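# Unplug charger from power strip and set it down

## Task

Pull the charger out of the power strip and rest it on the table, with the strip left lying flat on the table. Both must stay that way on their own, without the robot holding them; at the end, release everything and move the grippers away.

## Robot and tools

Robot: two xArm6 arms with parallel grippers, named left_arm and right_arm. Both report in one shared scene frame: the origin is on the table top between the arms, +z is up, +x points out over the table, and left_arm sits on the +y side (base near (+0.033, +0.344, 0) m), right_arm on the -y side (base near (-0.036, -0.289, 0) m). The names do not refer to image sides. Each gripper has its own axes: its fingers point along its +z and close along its y. The reported end_effector_position is the point between closed finger pads, roughly 2 cm short of the fingertips; closing pushes the tips about 10 mm further along +z. Reported hand positions can be off, more so at long reach.

Row layout (used by both motion tools): a single list of 14 numbers, each in [-1, 1], always covering both arms even if one stays still. Order: dx, dy, dz, rx, ry, rz, opening for left_arm, then the same seven for right_arm. dx..rz are an offset, not a pose: they are expressed in that gripper's own axes and counted from the gripper pose shown in the most recent result that shows it (before any such result in the scene, or for the second and later calls inside one reply, from where the robot is when the action begins). Scale: 1.0 equals 0.6 m of travel or 180 degrees of turn. rx, ry, rz form one rotation vector. Opening is absolute, not an offset: +1 is fully open (0.084 m), -1 is closed. All-zero offsets are not a pause; they pull the arm back to the reference pose. To keep an arm still, send the offset back to where it should be in the first call of a reply and zeros in later calls, always with the opening it should keep.

execute_actions(actions, pictures): actions is a list holding at most one item. An empty list only returns the current state. {"rows": [[14 numbers], ...], "steps": n} runs up to 15 control steps of 1/30 s (default 15); each row lasts one step and the final row repeats if rows run out. Every row is measured from the same reference pose, not from the previous row. {"steps": n} without rows is a wait of up to 300 steps, counted from the previous result, so your reply time is included. pictures (boolean) chooses whether camera images come back; they do by default. A rejected call sends nothing.

move(target, speed): target is one 14-number row as above; each gripper travels a straight line toward its offset pose, both paths finishing together, lasting 0.5 to 10 s (cut off at 10 s if longer). speed is the top path speed in m/s, 0.002 to 0.5, default 0.25; rotation is capped at twice that in rad/s. The opening is sent when the move starts. Paths ignore obstacles and the other arm, grippers lag and can overshoot speed, especially near full arm extension. The result adds a move: line with the ending (done, off_target, moving, held, fault), any limits (paced = pose was clipped; held = a check blocked some steps, after which the arm may speed up sharply), and each gripper's distance from its target.

wait(seconds): 0 to 10 s, sends nothing new. zoom_image(camera, region): camera is cam_left_wrist or cam_right_wrist (each 504x504); region is [x0, y0, x1, y1] in pixels from the top-left, no larger than 504 by 504. read_manual(section): returns URDF licence text only, no motion. finished_scene(scene): pass the current scene's number; this is final and reports whether the task succeeded.

Control details: each step the commanded pose is clipped to within 70 mm and 16 degrees of the measured pose, then damped inverse kinematics drives the joints, favouring position over orientation. Far targets need several actions; after the last step an arm only continues to its last clipped pose, so read the pose in the result and command the remainder. A Hand target line shows where each arm is being driven. Elbows stop just before straight. Joint ranges (rad): waist -6.283 to 6.283, shoulder -2.059 to 2.094, elbow -3.927 to 0.192, forearm roll -6.283 to 6.283, wrist pitch -1.693 to 3.142, wrist roll -6.283 to 6.283.

Result lines: the state line left_arm: ... | right_arm: ... gives position (m), quat_wxyz and velocities. grip_measured is the real finger opening on the command scale; to hold something, command a value clearly below it (lower squeezes harder, up to about 24 N per pad for objects up to about 6 cm). A pose unreachable line means the clearance check altered or blocked that arm's command; HELD marks steps where your row was not sent. Joint torques are raw drive outputs with offsets and noise. MOTOR HOT appears from 65 °C; at 80 °C an OVER-TEMPERATURE FAULT brakes the arm until it cools, so don't hold loads longer than needed. A TORQUE FAULT (load limits N m: waist 44, shoulder 44, elbow 26.4, forearm roll 26.4, wrist pitch 17.6, wrist roll 17.6, including held weight) stops the arm, backs the joint off and pauses it 10 s.

Avoid: arms colliding or pressing on each other, fast or deep pushes into contact, knocking anything off the table, dropping or slamming the charger, and tipping the strip. Random tugs may hit a held part or nudge loose objects. A sensible order: look, position one gripper on the charger, perhaps hold the strip with the other, pull the charger straight out, lower and release it on the table, open both grippers, retreat, then call finished_scene.

Each tool is called after "Request:" as a command line: name --argument value for each argument, lists and objects as JSON in quotes; but a table of rows of numbers goes row by row, as --pt "numbers of a row", without its own name.

## Session

Request:
execute_actions --actions '[]'

Scene clock: 0.00 s of 4500.00 s.
left_arm: end_effector_position=(+0.3808, +0.5351, +0.2802) grip_measured=+1.00 end_effector_quat_wxyz=(-0.024, -0.418, +0.809, +0.413) end_effector_velocity=(-0.000, +0.000, +0.000) end_effector_angular_velocity=(+0.001, +0.000, +0.000) | right_arm: end_effector_position=(+0.0910, -0.0896, +0.1858) grip_measured=+1.00 end_effector_quat_wxyz=(-0.184, -0.606, +0.768, -0.098) end_effector_velocity=(+0.000, +0.000, +0.000) end_effector_angular_velocity=(+0.000, -0.000, +0.001)
Joint positions: left_arm=[ 0.192 -0.069 -1.064  0.734  1.604  2.088  0.084] | right_arm=[ 1.066 -0.419 -0.633 -0.044  1.47   2.869  0.084]
Joint velocities: left_arm=[-0.    -0.001  0.     0.001  0.001 -0.     0.   ] | right_arm=[ 0.  0. -0. -0. -0. -0.  0.]
Joint torques (N m, as the arm reports them, + toward a larger angle): no reading
Hand target (left_arm): +0.381, +0.535, +0.280; -0.024, -0.418, +0.809, +0.413
Hand target (right_arm): +0.091, -0.090, +0.186; -0.184, -0.606, +0.768, -0.098

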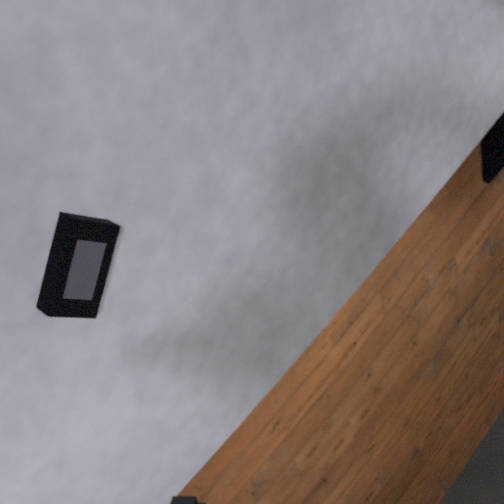

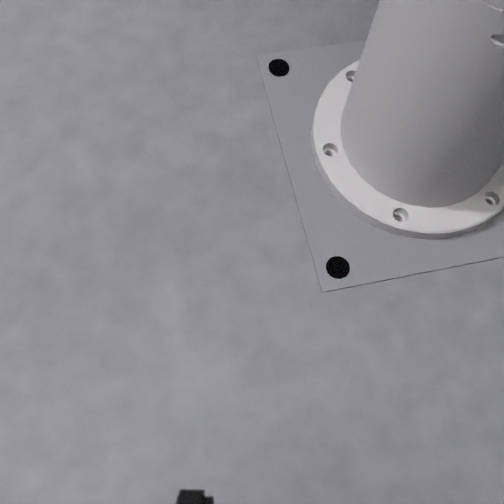

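Request:
move --target '[0.303,0.025,-0.42,0.019,0.33,-0.646,1,0.238,-0.357,-0.315,0.135,-0.072,-0.565,1]' --speed 0.5

Scene clock: 8.33 s of 4500.00 s.
left_arm: end_effector_position=(+0.3495, +0.2499, +0.4000) grip_measured=+1.00 end_effector_quat_wxyz=(+0.001, +1.000, -0.001, -0.000) end_effector_velocity=(-0.000, -0.000, +0.001) end_effector_angular_velocity=(+0.009, -0.006, +0.009) | right_arm: end_effector_position=(+0.3012, -0.1985, +0.4003) grip_measured=+1.00 end_effector_quat_wxyz=(-0.001, +1.000, +0.000, +0.000) end_effector_velocity=(+0.001, -0.000, +0.001) end_effector_angular_velocity=(+0.003, +0.009, +0.006)
Joint positions: left_arm=[-0.155 -0.468 -1.188 -0.002  1.657 -0.288  0.084] | right_arm=[ 0.278 -0.405 -1.238  0.002  1.643  0.262  0.084]
Joint velocities: left_arm=[-0.01  -0.003  0.002  0.01  -0.002 -0.018  0.   ] | right_arm=[-0.005  0.01  -0.012  0.006  0.01  -0.011  0.   ]
Joint torques (N m, as the arm reports them, + toward a larger angle): left_arm=[  0.79 -14.05 -23.35  -0.19  -1.32  -0.36] | right_arm=[  0.73  -7.29 -13.27   0.18  -1.47   0.03]
Hand target (left_arm): +0.349, +0.250, +0.400; +0.000, +1.000, -0.000, +0.000
Hand target (right_arm): +0.301, -0.199, +0.400; -0.001, +1.000, +0.000, -0.000
Off the commanded pose (left_arm): 0.000 m, 0 deg.
Off the commanded pose (right_arm): 0.001 m, 0 deg.
After step 90, 2.23 s passed at rest.
move: done

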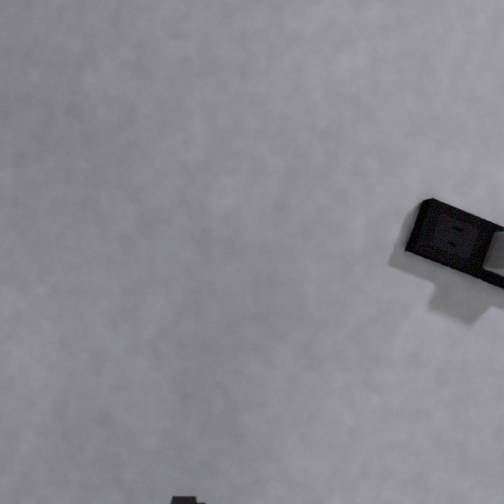

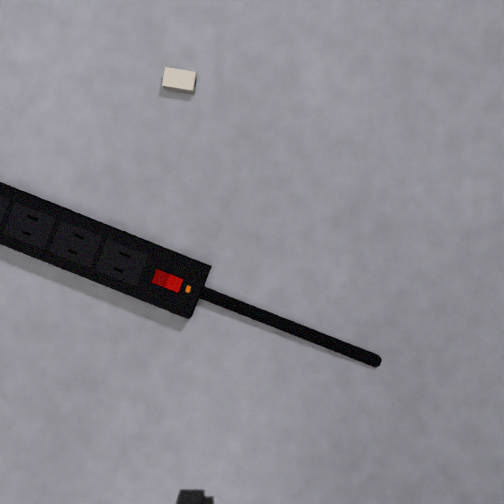

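Request:
move --target '[0,0.25,0,0,0,0,1,0,0.1,0,0,0,0,1]' --speed 0.5

Scene clock: 11.53 s of 4500.00 s.
left_arm: end_effector_position=(+0.3491, +0.1005, +0.4001) grip_measured=+1.00 end_effector_quat_wxyz=(+0.001, +1.000, -0.000, -0.001) end_effector_velocity=(+0.001, -0.002, -0.000) end_effector_angular_velocity=(+0.005, +0.002, +0.001) | right_arm: end_effector_position=(+0.3014, -0.2585, +0.4003) grip_measured=+1.00 end_effector_quat_wxyz=(-0.001, +1.000, +0.000, +0.000) end_effector_velocity=(+0.000, -0.000, +0.001) end_effector_angular_velocity=(+0.000, -0.001, -0.000)
Joint positions: left_arm=[-0.522 -0.238 -1.385 -0.003  1.623 -0.655  0.084] | right_arm=[ 0.105 -0.44  -1.211  0.003  1.65   0.09   0.084]
Joint velocities: left_arm=[-0.004  0.011 -0.011  0.003  0.004 -0.004  0.   ] | right_arm=[-0.002 -0.    -0.001  0.     0.001 -0.002  0.   ]
Joint torques (N m, as the arm reports them, + toward a larger angle): left_arm=[  0.15 -20.08 -23.66   0.03  -1.48  -0.22] | right_arm=[  0.55  -6.25 -12.7    0.03  -1.33  -0.09]
Hand target (left_arm): +0.349, +0.100, +0.400; +0.001, +1.000, -0.001, -0.001
Hand target (right_arm): +0.301, -0.259, +0.400; -0.001, +1.000, +0.000, +0.000
Off the commanded pose (left_arm): 0.001 m, 0 deg.
Off the commanded pose (right_arm): 0.000 m, 0 deg.
move: done; limits=paced

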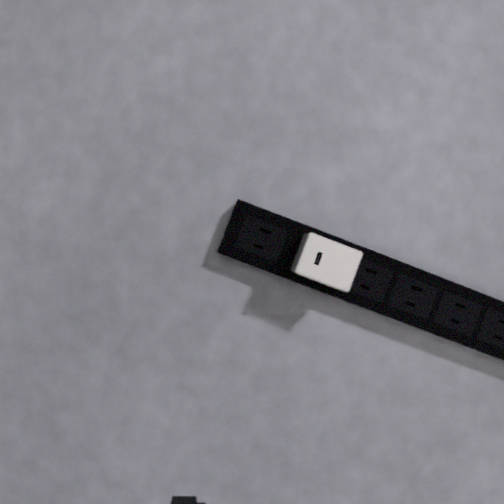

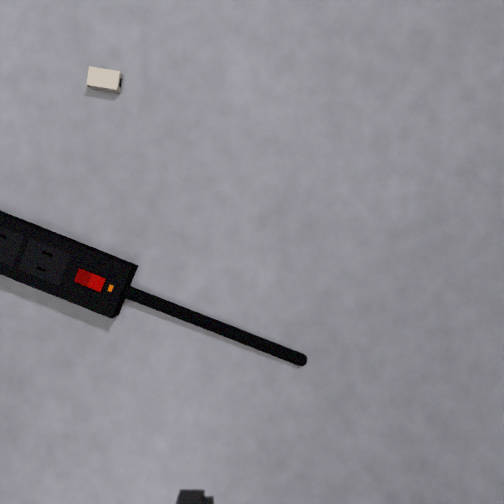

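Request:
move --target '[0.1015,0.036,0.36,0,0,-0.383,1,0.118,-0.392,0.36,0,0,0.617,1]' --speed 0.4

Scene clock: 25.23 s of 4500.00 s.
left_arm: end_effector_position=(+0.4101, +0.0789, +0.1844) grip_measured=+1.00 end_effector_quat_wxyz=(+0.001, +0.824, +0.566, -0.001) end_effector_velocity=(-0.000, -0.000, -0.002) end_effector_angular_velocity=(+0.002, +0.001, +0.005) | right_arm: end_effector_position=(+0.3716, -0.0238, +0.1844) grip_measured=+1.00 end_effector_quat_wxyz=(+0.001, -0.566, +0.824, +0.001) end_effector_velocity=(+0.001, +0.002, -0.001) end_effector_angular_velocity=(-0.006, -0.001, -0.012)
Joint positions: left_arm=[-0.479 -0.001 -1.011 -0.003  1.012 -1.814  0.084] | right_arm=[ 0.593  0.083 -1.112  0.001  1.028  2.515  0.084]
Joint velocities: left_arm=[-0.001  0.003  0.001  0.001 -0.002 -0.007  0.   ] | right_arm=[ 0.004  0.009 -0.008 -0.007  0.002  0.019 -0.   ]
Joint torques (N m, as the arm reports them, + toward a larger angle): left_arm=[ -0.46 -26.43 -23.56   0.35  -1.15  -0.48] | right_arm=[  0.42 -14.88 -13.13   0.06  -1.13  -0.3 ]
Hand target (left_arm): +0.410, +0.079, +0.184; +0.001, +0.824, +0.566, -0.001
Hand target (right_arm): +0.372, -0.024, +0.184; +0.000, -0.565, +0.825, +0.000
Off the commanded pose (left_arm): 0.001 m, 0 deg.
Off the commanded pose (right_arm): 0.001 m, 0 deg.
After step 90, 7.57 s passed at rest.
move: done

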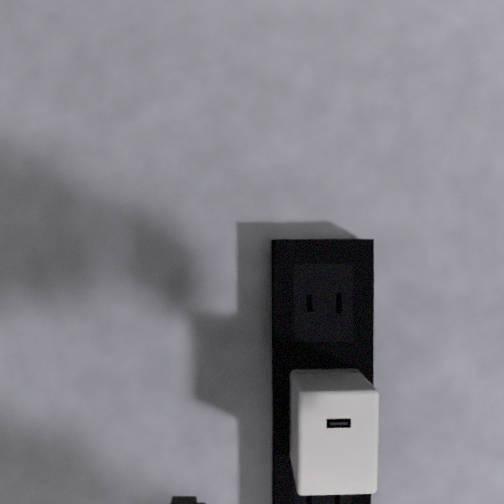

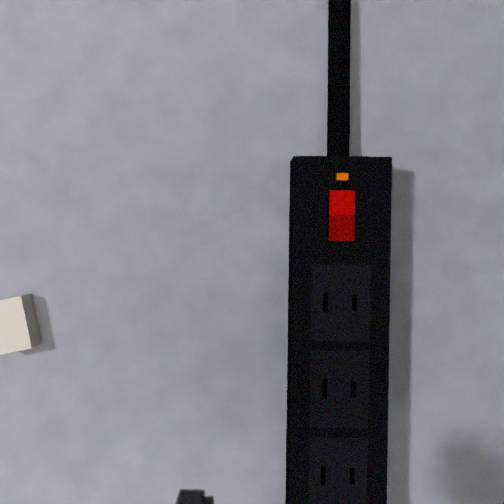

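Request:
move --target '[-0.003,-0.003,0.2,0,0,0,0.4,-0.015,0.006,0.262,0,0,0,0.6]' --speed 0.2

Request:
execute_actions --actions '[{"rows":[[0,0,0,0,0,0,0.4,0,0,0,0,0,0,0.3],[0,0,0,0,0,0,0.3,0,0,0,0,0,0,0.1],[0,0,0,0,0,0,0.2,0,0,0,0,0,0,-0.1],[0,0,0,0,0,0,0.1,0,0,0,0,0,0,-0.3],[0,0,0,0,0,0,0.1,0,0,0,0,0,0,-0.7]],"steps":15}]'

Scene clock: 31.73 s of 4500.00 s.
left_arm: end_effector_position=(+0.4079, +0.0779, +0.0648) grip_measured=+0.39 end_effector_quat_wxyz=(+0.001, +0.824, +0.566, -0.001) end_effector_velocity=(+0.001, -0.000, -0.002) end_effector_angular_velocity=(-0.001, +0.000, +0.002) | right_arm: end_effector_position=(+0.3718, -0.0145, +0.0278) grip_measured=+0.59 end_effector_quat_wxyz=(+0.001, -0.566, +0.825, +0.000) end_effector_velocity=(+0.000, +0.001, -0.003) end_effector_angular_velocity=(-0.001, +0.001, +0.001)
Joint positions: left_arm=[-0.484  0.2   -0.874 -0.003  0.674 -1.819  0.061] | right_arm=[ 0.609  0.371 -0.992  0.001  0.619  2.532  0.069]
Joint velocities: left_arm=[ 0.001  0.005 -0.001 -0.001 -0.005 -0.    -0.   ] | right_arm=[ 0.001  0.009 -0.003 -0.    -0.005 -0.     0.   ]
Joint torques (N m, as the arm reports them, + toward a larger angle): left_arm=[ -0.05 -29.28 -20.81   0.23  -0.99  -0.45] | right_arm=[  0.24 -17.3  -10.86   0.1   -1.17  -0.21]
Hand target (left_arm): +0.408, +0.078, +0.064; +0.001, +0.824, +0.566, -0.001
Hand target (right_arm): +0.372, -0.015, +0.027; +0.000, -0.566, +0.825, +0.000
Off the commanded pose (left_arm): 0.001 m, 0 deg.
Off the commanded pose (right_arm): 0.001 m, 0 deg.
After step 90, 2.03 s passed at rest.
move: done

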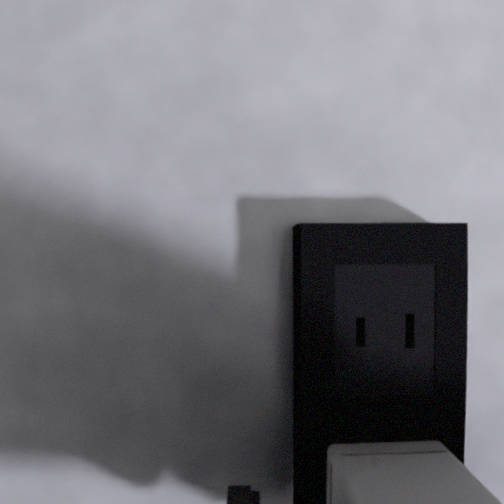

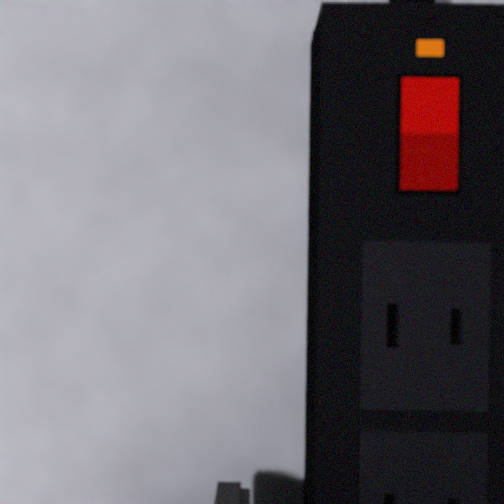

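Scene clock: 32.23 s of 4500.00 s.
left_arm: end_effector_position=(+0.4079, +0.0779, +0.0648) grip_measured=+0.09 end_effector_quat_wxyz=(+0.001, +0.824, +0.566, -0.001) end_effector_velocity=(+0.000, -0.000, +0.000) end_effector_angular_velocity=(-0.000, +0.000, +0.001) | right_arm: end_effector_position=(+0.3718, -0.0145, +0.0278) grip_measured=-0.03 end_effector_quat_wxyz=(+0.001, -0.566, +0.825, +0.000) end_effector_velocity=(+0.001, +0.000, +0.000) end_effector_angular_velocity=(+0.001, -0.002, -0.000)
Joint positions: left_arm=[-0.484  0.2   -0.874 -0.003  0.674 -1.819  0.048] | right_arm=[ 0.609  0.371 -0.992  0.001  0.619  2.532  0.043]
Joint velocities: left_arm=[-0.     0.    -0.001 -0.001  0.    -0.    -0.001] | right_arm=[-0.    -0.    -0.     0.    -0.002  0.     0.   ]
Joint torques (N m, as the arm reports them, + toward a larger angle): left_arm=[ -0.14 -29.73 -20.71  -0.01  -1.43  -0.32] | right_arm=[  0.24 -17.28 -10.86  -0.12  -1.08  -0.11]
Hand target (left_arm): +0.408, +0.078, +0.065; +0.001, +0.824, +0.566, -0.001
Hand target (right_arm): +0.372, -0.015, +0.028; +0.001, -0.566, +0.825, +0.000
Off the commanded pose (left_arm): 0.000 m, 0 deg.
Off the commanded pose (right_arm): 0.000 m, 0 deg.
Steps of this call (steps 1 to 15: all 15 steps of this action). Readings (end_effector_position):
1: left_arm (+0.4079, +0.0779, +0.0647) | right_arm (+0.3718, -0.0145, +0.0277)
2: left_arm (+0.4079, +0.0779, +0.0647) | right_arm (+0.3718, -0.0145, +0.0277)
4: left_arm (+0.4079, +0.0779, +0.0647) | right_arm (+0.3718, -0.0145, +0.0277)
8: left_arm (+0.4079, +0.0779, +0.0648) | right_arm (+0.3718, -0.0145, +0.0278)
15: the state above

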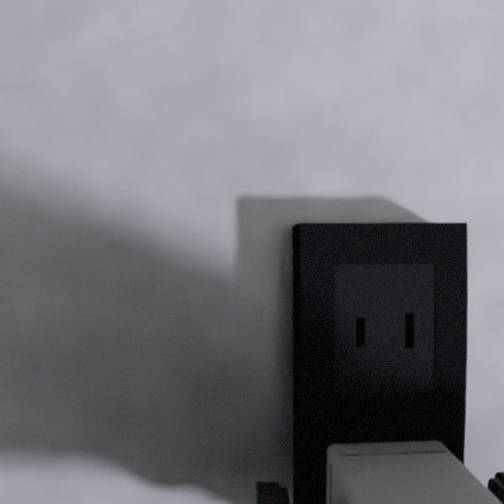

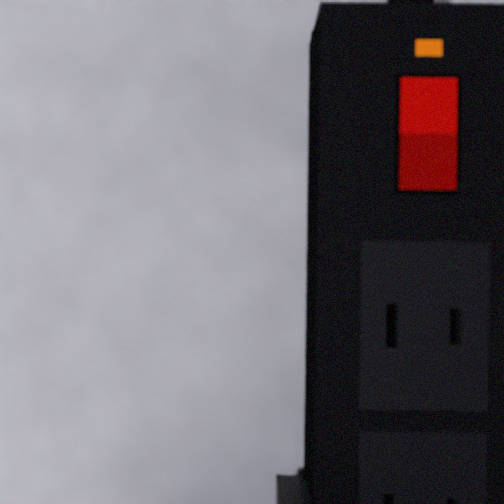

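Request:
execute_actions --actions '[{"rows":[[0,0,0,0,0,0,-0.05,0,0,0,0,0,0,-1],[0,0,0,0,0,0,0,0,0,0,0,0,0,-1],[0,0,0,0,0,0,-0.15,0,0,0,0,0,0,-1],[0,0,0,0,0,0,-0.25,0,0,0,0,0,0,-1],[0,0,0,0,0,0,-0.35,0,0,0,0,0,0,-1],[0,0,0,0,0,0,-0.5,0,0,0,0,0,0,-1],[0,0,0,0,0,0,-1,0,0,0,0,0,0,-1]],"steps":15}]' --pictures false

Request:
move --target '[0,0,-0.025,0,0,0,-1,0,0,0,0,0,0,-1]' --speed 0.02

Scene clock: 36.33 s of 4500.00 s.
left_arm: end_effector_position=(+0.4083, +0.0777, +0.0651) grip_measured=-0.32 end_effector_quat_wxyz=(+0.001, +0.824, +0.566, -0.001) end_effector_velocity=(-0.001, -0.000, -0.000) end_effector_angular_velocity=(-0.000, +0.001, +0.000) | right_arm: end_effector_position=(+0.3715, -0.0144, +0.0278) grip_measured=-0.03 end_effector_quat_wxyz=(+0.001, -0.566, +0.824, +0.000) end_effector_velocity=(-0.000, -0.000, -0.000) end_effector_angular_velocity=(-0.001, +0.001, -0.002)
Joint positions: left_arm=[-0.484  0.2   -0.875 -0.003  0.673 -1.819  0.03 ] | right_arm=[ 0.609  0.371 -0.992  0.001  0.62   2.532  0.043]
Joint velocities: left_arm=[-0.001 -0.     0.001 -0.001 -0.001  0.     0.   ] | right_arm=[-0.001  0.     0.     0.     0.001  0.001  0.   ]
Joint torques (N m, as the arm reports them, + toward a larger angle): left_arm=[ -0.99 -29.52 -18.38  -0.15  -0.19  -0.32] | right_arm=[ -1.64 -16.49 -11.64   0.23  -1.85   0.3 ]
Hand target (left_arm): +0.408, +0.078, +0.065; +0.001, +0.824, +0.566, -0.001
Hand target (right_arm): +0.372, -0.015, +0.028; +0.001, -0.566, +0.825, +0.000
Off the commanded pose (left_arm): 0.001 m, 0 deg.
Off the commanded pose (right_arm): 0.000 m, 0 deg.
Steps of this call (steps 1 to 90: nothing new was sent; then 0.60 s passed at rest; steps 91 to 105: all 15 steps of this action). Readings (end_effector_position):
91: left_arm (+0.4079, +0.0779, +0.0648) | right_arm (+0.3718, -0.0145, +0.0278)
92: left_arm (+0.4079, +0.0779, +0.0648) | right_arm (+0.3718, -0.0145, +0.0278)
94: left_arm (+0.4079, +0.0779, +0.0648) | right_arm (+0.3718, -0.0145, +0.0278)
98: left_arm (+0.4086, +0.0776, +0.0653) | right_arm (+0.3715, -0.0144, +0.0279)
105: the state above

Scene clock: 37.70 s of 4500.00 s.
left_arm: end_effector_position=(+0.4081, +0.0770, +0.0808) grip_measured=-0.33 end_effector_quat_wxyz=(+0.002, +0.825, +0.566, -0.001) end_effector_velocity=(+0.003, +0.001, +0.002) end_effector_angular_velocity=(-0.001, -0.005, +0.003) | right_arm: end_effector_position=(+0.3710, -0.0156, +0.0258) grip_measured=-0.03 end_effector_quat_wxyz=(-0.001, -0.565, +0.825, +0.000) end_effector_velocity=(-0.002, +0.001, +0.002) end_effector_angular_velocity=(-0.001, +0.002, +0.005)
Joint positions: left_arm=[-0.485  0.165 -0.884 -0.004  0.715 -1.818  0.03 ] | right_arm=[ 0.608  0.374 -0.991  0.001  0.619  2.533  0.043]
Joint velocities: left_arm=[ 0.005 -0.001 -0.004  0.003 -0.    -0.     0.   ] | right_arm=[ 0.004 -0.005  0.001  0.     0.006 -0.001  0.   ]
Joint torques (N m, as the arm reports them, + toward a larger angle): left_arm=[  0.09 -27.92 -20.31   0.08  -1.22  -0.59] | right_arm=[  0.68 -16.34 -10.24   0.39  -0.61  -0.15]
Hand target (left_arm): +0.408, +0.078, +0.080; +0.001, +0.824, +0.566, -0.001
Hand target (right_arm): +0.372, -0.014, +0.028; +0.001, -0.566, +0.825, +0.000
Off the commanded pose (left_arm): 0.001 m, 0 deg.
Off the commanded pose (right_arm): 0.002 m, 0 deg.
move: done

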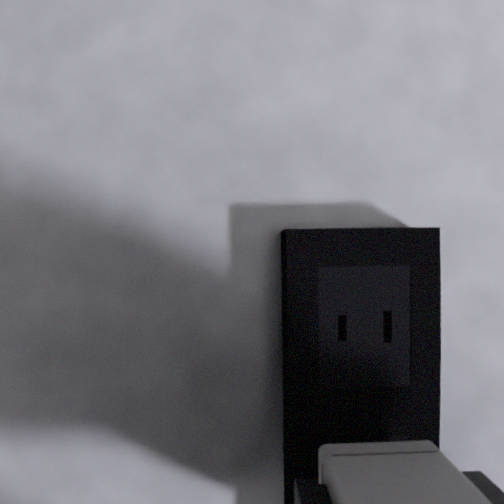

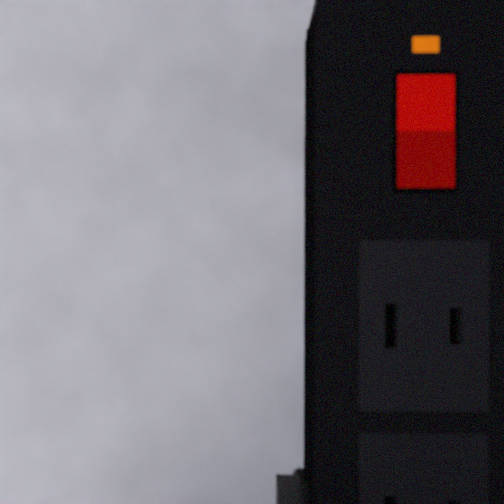

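Request:
move --target '[0,0,-0.03,0,0,0,-1,0,0,-0.002,0,0,0,-1]' --speed 0.05

Request:
move --target '[0.1,0,-0.05,0,0,0.383,-1,0,0,0,0,0,0,0.7]' --speed 0.4

Request:
move --target '[0.05,-0.22,0.05,0,0.361,0,-1,0.2,0,-0.25,0,0,0,0.7]' --speed 0.4

Scene clock: 45.97 s of 4500.00 s.
left_arm: end_effector_position=(+0.4078, +0.0771, +0.0983) grip_measured=-0.33 end_effector_quat_wxyz=(+0.002, +0.825, +0.566, -0.001) end_effector_velocity=(+0.001, -0.000, +0.003) end_effector_angular_velocity=(-0.001, -0.003, -0.000) | right_arm: end_effector_position=(+0.3711, -0.0156, +0.0272) grip_measured=-0.03 end_effector_quat_wxyz=(-0.001, -0.565, +0.825, +0.000) end_effector_velocity=(-0.001, -0.000, -0.001) end_effector_angular_velocity=(-0.001, +0.001, +0.001)
Joint positions: left_arm=[-0.485  0.129 -0.897 -0.004  0.765 -1.819  0.03 ] | right_arm=[ 0.608  0.371 -0.991  0.001  0.621  2.533  0.043]
Joint velocities: left_arm=[ 0.001 -0.004 -0.004  0.002  0.005  0.    -0.   ] | right_arm=[ 0.     0.001  0.002 -0.    -0.001 -0.     0.   ]
Joint torques (N m, as the arm reports them, + toward a larger angle): left_arm=[ -0.66 -28.5  -22.     0.38  -1.34  -0.24] | right_arm=[  0.37 -17.36 -11.37   0.33  -1.41  -0.01]
Hand target (left_arm): +0.408, +0.077, +0.099; +0.002, +0.825, +0.566, -0.001
Hand target (right_arm): +0.371, -0.016, +0.027; -0.001, -0.565, +0.825, +0.000
Off the commanded pose (left_arm): 0.001 m, 0 deg.
Off the commanded pose (right_arm): 0.000 m, 0 deg.
After step 90, 4.37 s passed at rest.
move: done

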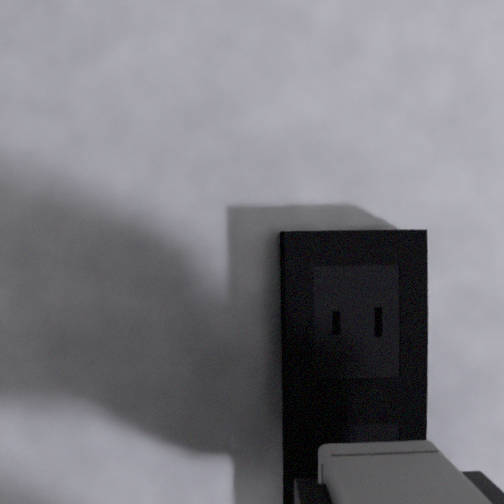

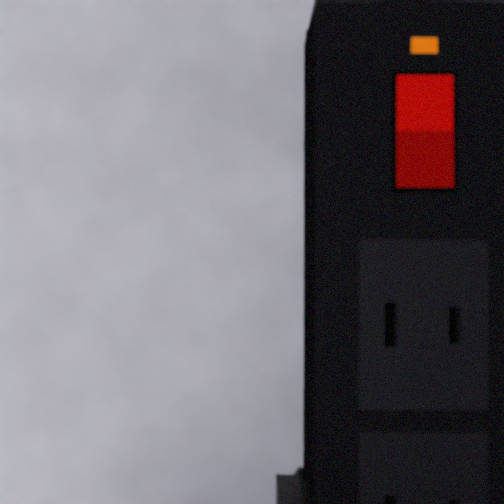

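Scene clock: 48.17 s of 4500.00 s.
left_arm: end_effector_position=(+0.4294, +0.1330, +0.1281) grip_measured=-0.33 end_effector_quat_wxyz=(+0.001, +1.000, +0.000, +0.001) end_effector_velocity=(+0.001, +0.000, +0.001) end_effector_angular_velocity=(-0.007, +0.004, -0.010) | right_arm: end_effector_position=(+0.3711, -0.0156, +0.0272) grip_measured=+0.70 end_effector_quat_wxyz=(-0.001, -0.565, +0.825, +0.000) end_effector_velocity=(+0.000, +0.000, +0.000) end_effector_angular_velocity=(+0.001, -0.001, +0.000)
Joint positions: left_arm=[-0.356  0.04  -0.884 -0.002  0.841 -0.488  0.03 ] | right_arm=[ 0.608  0.371 -0.991  0.001  0.621  2.533  0.073]
Joint velocities: left_arm=[ 0.004  0.    -0.003 -0.011  0.002  0.022 -0.   ] | right_arm=[-0.     0.    -0.001  0.    -0.001 -0.    -0.   ]
Joint torques (N m, as the arm reports them, + toward a larger angle): left_arm=[ -0.36 -27.17 -22.95   0.2   -1.43  -0.46] | right_arm=[  0.35 -17.02 -11.06   0.17  -1.12  -0.12]
Hand target (left_arm): +0.429, +0.133, +0.128; +0.002, +1.000, -0.000, +0.001
Hand target (right_arm): +0.371, -0.016, +0.027; -0.001, -0.565, +0.825, +0.000
Off the commanded pose (left_arm): 0.000 m, 0 deg.
Off the commanded pose (right_arm): 0.000 m, 0 deg.
move: done

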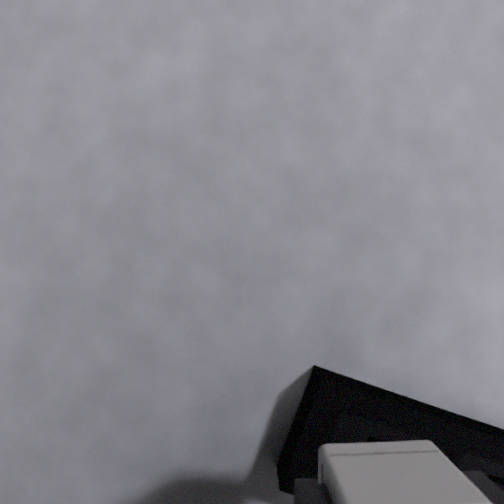

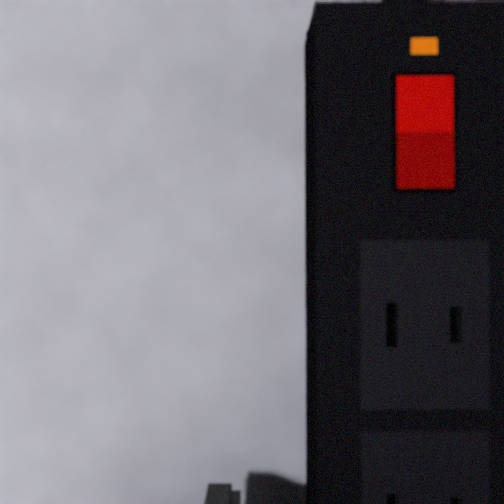

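Scene clock: 51.83 s of 4500.00 s.
left_arm: end_effector_position=(+0.4597, +0.2659, +0.0985) grip_measured=-0.33 end_effector_quat_wxyz=(+0.000, +0.843, +0.000, +0.538) end_effector_velocity=(+0.001, +0.000, -0.001) end_effector_angular_velocity=(+0.001, -0.008, +0.011) | right_arm: end_effector_position=(+0.3283, -0.1269, +0.1774) grip_measured=+0.70 end_effector_quat_wxyz=(-0.001, -0.565, +0.825, +0.001) end_effector_velocity=(+0.000, +0.000, +0.000) end_effector_angular_velocity=(+0.000, -0.001, -0.001)
Joint positions: left_arm=[-0.269  0.522 -0.279 -0.372 -1.361 -0.097  0.03 ] | right_arm=[ 0.435 -0.2   -0.777  0.002  0.978  2.358  0.073]
Joint velocities: left_arm=[-0.01   0.014 -0.009 -0.02  -0.012 -0.006 -0.   ] | right_arm=[ 0.    -0.    -0.     0.    -0.001  0.001  0.   ]
Joint torques (N m, as the arm reports them, + toward a larger angle): left_arm=[ -0.24 -22.74  -4.27   0.06  -2.41  -0.23] | right_arm=[  0.37 -10.34 -12.97   0.07  -1.11   0.11]
Hand target (left_arm): +0.460, +0.266, +0.098; -0.000, +0.843, +0.001, +0.538
Hand target (right_arm): +0.328, -0.127, +0.177; -0.001, -0.565, +0.825, +0.001
Off the commanded pose (left_arm): 0.001 m, 0 deg.
Off the commanded pose (right_arm): 0.001 m, 0 deg.
move: done; limits=paced

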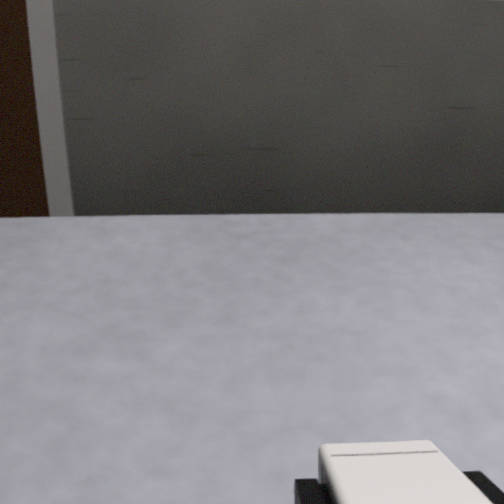

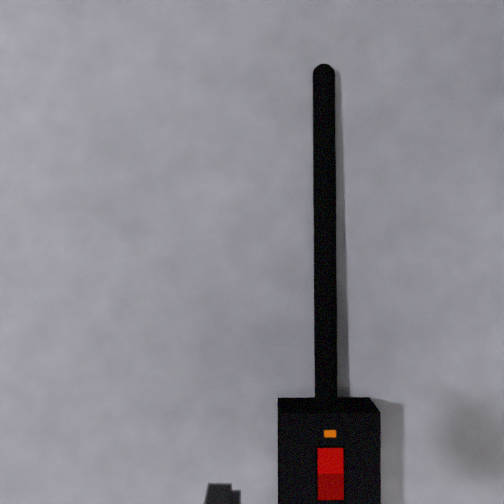

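Request:
move --target '[-0.042,0,0.1665,0,0,0,-1,0,0,0,0,0,0,0.7]' --speed 0.12

Scene clock: 56.00 s of 4500.00 s.
left_arm: end_effector_position=(+0.5400, +0.2655, +0.0347) grip_measured=-0.33 end_effector_quat_wxyz=(+0.000, +0.842, +0.000, +0.539) end_effector_velocity=(+0.002, -0.000, -0.001) end_effector_angular_velocity=(-0.000, -0.000, -0.000) | right_arm: end_effector_position=(+0.3283, -0.1269, +0.1774) grip_measured=+0.70 end_effector_quat_wxyz=(-0.001, -0.565, +0.825, +0.001) end_effector_velocity=(-0.000, -0.000, -0.001) end_effector_angular_velocity=(-0.000, +0.001, +0.001)
Joint positions: left_arm=[-0.16   0.82  -0.634 -0.274 -1.317 -0.056  0.03 ] | right_arm=[ 0.435 -0.2   -0.777  0.002  0.978  2.358  0.073]
Joint velocities: left_arm=[ 0.002  0.006 -0.008  0.002  0.002  0.001 -0.   ] | right_arm=[-0.    -0.     0.002  0.    -0.    -0.001  0.   ]
Joint torques (N m, as the arm reports them, + toward a larger angle): left_arm=[  0.51 -26.34  -4.22   0.01  -0.76  -0.27] | right_arm=[  0.68 -10.26 -13.12   0.04  -1.22   0.04]
Hand target (left_arm): +0.540, +0.266, +0.034; +0.000, +0.843, +0.000, +0.538
Hand target (right_arm): +0.328, -0.127, +0.177; -0.001, -0.565, +0.825, +0.001
Off the commanded pose (left_arm): 0.001 m, 0 deg.
Off the commanded pose (right_arm): 0.000 m, 0 deg.
move: done

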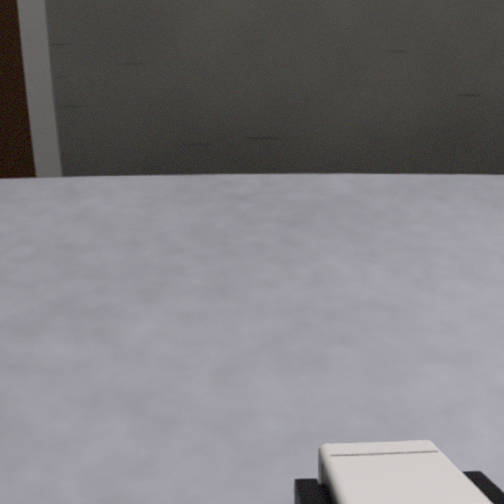

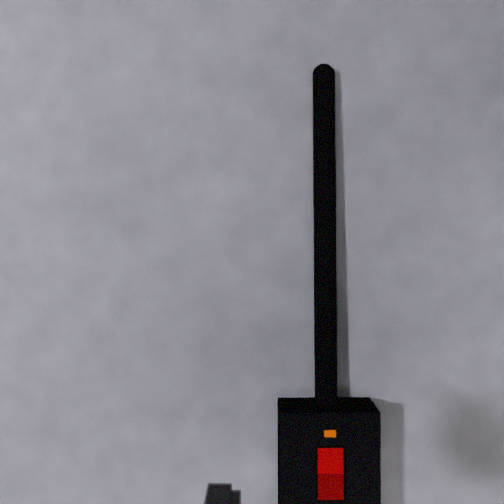

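Wrist torque change suggests contact. Release gently and retreat.

Request:
execute_actions --actions '[{"rows":[[0,0,0,0,0,0,-0.4,0,0,0,0,0,0,0.7],[0,0,0,0,0,0,-0.33,0,0,0,0,0,0,0.7],[0,0,0,0,0,0,-0.3,0,0,0,0,0,0,0.7],[0,0,0,0,0,0,-0.28,0,0,0,0,0,0,0.7],[0,0,0,0,0,0,-0.26,0,0,0,0,0,0,0.7],[0,0,0,0,0,0,-0.24,0,0,0,0,0,0,0.7],[0,0,0,0,0,0,-0.2,0,0,0,0,0,0,0.7],[0,0,0,0,0,0,-0.1,0,0,0,0,0,0,0.7],[0,0,0,0,0,0,0.2,0,0,0,0,0,0,0.7]],"steps":15}]' --pictures false

Request:
move --target '[0.17,0,-0.2,0,-0.25,0,0.3,0,0,0,0,0,0,0.7]' --speed 0.4

Scene clock: 62.90 s of 4500.00 s.
left_arm: end_effector_position=(+0.5389, +0.2659, +0.0327) grip_measured=+0.17 end_effector_quat_wxyz=(-0.000, +0.844, +0.000, +0.537) end_effector_velocity=(+0.008, -0.003, +0.014) end_effector_angular_velocity=(-0.007, -0.041, -0.001) | right_arm: end_effector_position=(+0.3283, -0.1269, +0.1774) grip_measured=+0.70 end_effector_quat_wxyz=(-0.001, -0.565, +0.825, +0.001) end_effector_velocity=(+0.000, +0.000, +0.000) end_effector_angular_velocity=(+0.001, -0.001, +0.000)
Joint positions: left_arm=[-0.16   0.822 -0.633 -0.274 -1.314 -0.056  0.051] | right_arm=[ 0.435 -0.2   -0.777  0.002  0.978  2.358  0.073]
Joint velocities: left_arm=[-0.001 -0.013 -0.011 -0.001 -0.018  0.     0.012] | right_arm=[-0.     0.    -0.001  0.    -0.001 -0.    -0.   ]
Joint torques (N m, as the arm reports them, + toward a larger angle): left_arm=[ -0.11 -28.71  -5.63   0.25  -2.13  -0.09] | right_arm=[  0.74 -10.27 -12.76  -0.04  -1.24  -0.04]
Hand target (left_arm): +0.540, +0.265, +0.035; +0.000, +0.842, +0.000, +0.539
Hand target (right_arm): +0.328, -0.127, +0.177; -0.001, -0.565, +0.825, +0.001
Off the commanded pose (left_arm): 0.002 m, 0 deg.
Off the commanded pose (right_arm): 0.000 m, 0 deg.
Steps of this call (steps 1 to 90: nothing new was sent; then 3.40 s passed at rest; steps 91 to 105: all 15 steps of this action). Readings (end_effector_position):
91: left_arm (+0.5398, +0.2656, +0.0337) | right_arm (+0.3283, -0.1269, +0.1774)
92: left_arm (+0.5398, +0.2656, +0.0338) | right_arm (+0.3283, -0.1269, +0.1774)
94: left_arm (+0.5398, +0.2656, +0.0338) | right_arm (+0.3283, -0.1269, +0.1774)
98: left_arm (+0.5378, +0.2663, +0.0305) | right_arm (+0.3283, -0.1269, +0.1774)
105: the state above

Scene clock: 65.67 s of 4500.00 s.
left_arm: end_effector_position=(+0.4736, +0.2653, +0.1770) grip_measured=+0.29 end_effector_quat_wxyz=(+0.002, +0.984, -0.000, +0.175) end_effector_velocity=(+0.000, -0.002, -0.000) end_effector_angular_velocity=(+0.012, +0.005, +0.007) | right_arm: end_effector_position=(+0.3283, -0.1269, +0.1774) grip_measured=+0.70 end_effector_quat_wxyz=(-0.001, -0.565, +0.825, +0.001) end_effector_velocity=(+0.001, +0.000, +0.001) end_effector_angular_velocity=(+0.000, -0.002, +0.000)
Joint positions: left_arm=[-0.059 -0.247 -0.602  0.128  0.505 -0.293  0.056] | right_arm=[ 0.435 -0.2   -0.777  0.002  0.978  2.358  0.073]
Joint velocities: left_arm=[-0.008  0.006 -0.009  0.028  0.013 -0.035  0.   ] | right_arm=[-0.     0.    -0.002 -0.     0.     0.     0.   ]
Joint torques (N m, as the arm reports them, + toward a larger angle): left_arm=[  0.32 -20.07 -22.93   0.06  -1.68  -0.21] | right_arm=[  0.57 -10.5  -12.94  -0.09  -1.16  -0.03]
Hand target (left_arm): +0.474, +0.265, +0.177; +0.002, +0.985, -0.000, +0.175
Hand target (right_arm): +0.328, -0.127, +0.177; -0.001, -0.565, +0.825, +0.001
Off the commanded pose (left_arm): 0.001 m, 0 deg.
Off the commanded pose (right_arm): 0.000 m, 0 deg.
move: done; limits=paced

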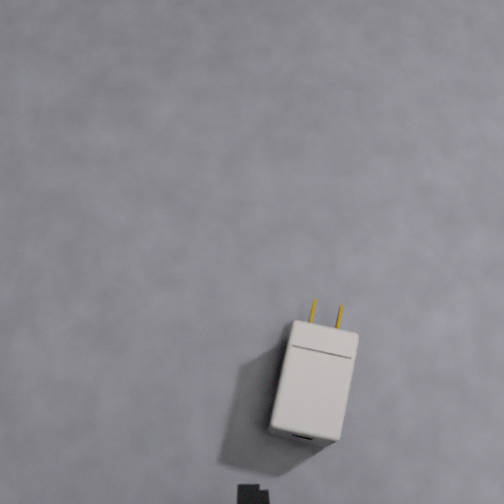

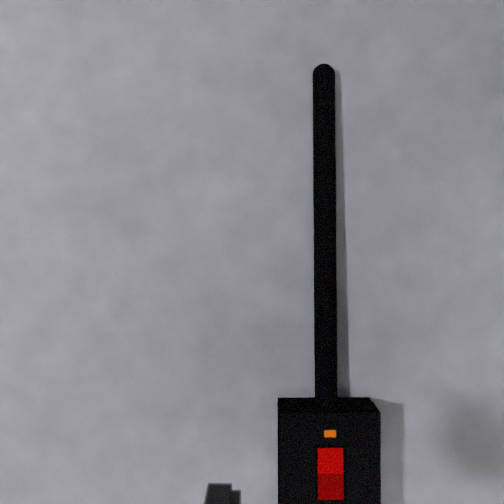

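Request:
finished_scene --scene 1

The scene is finished: the task was done.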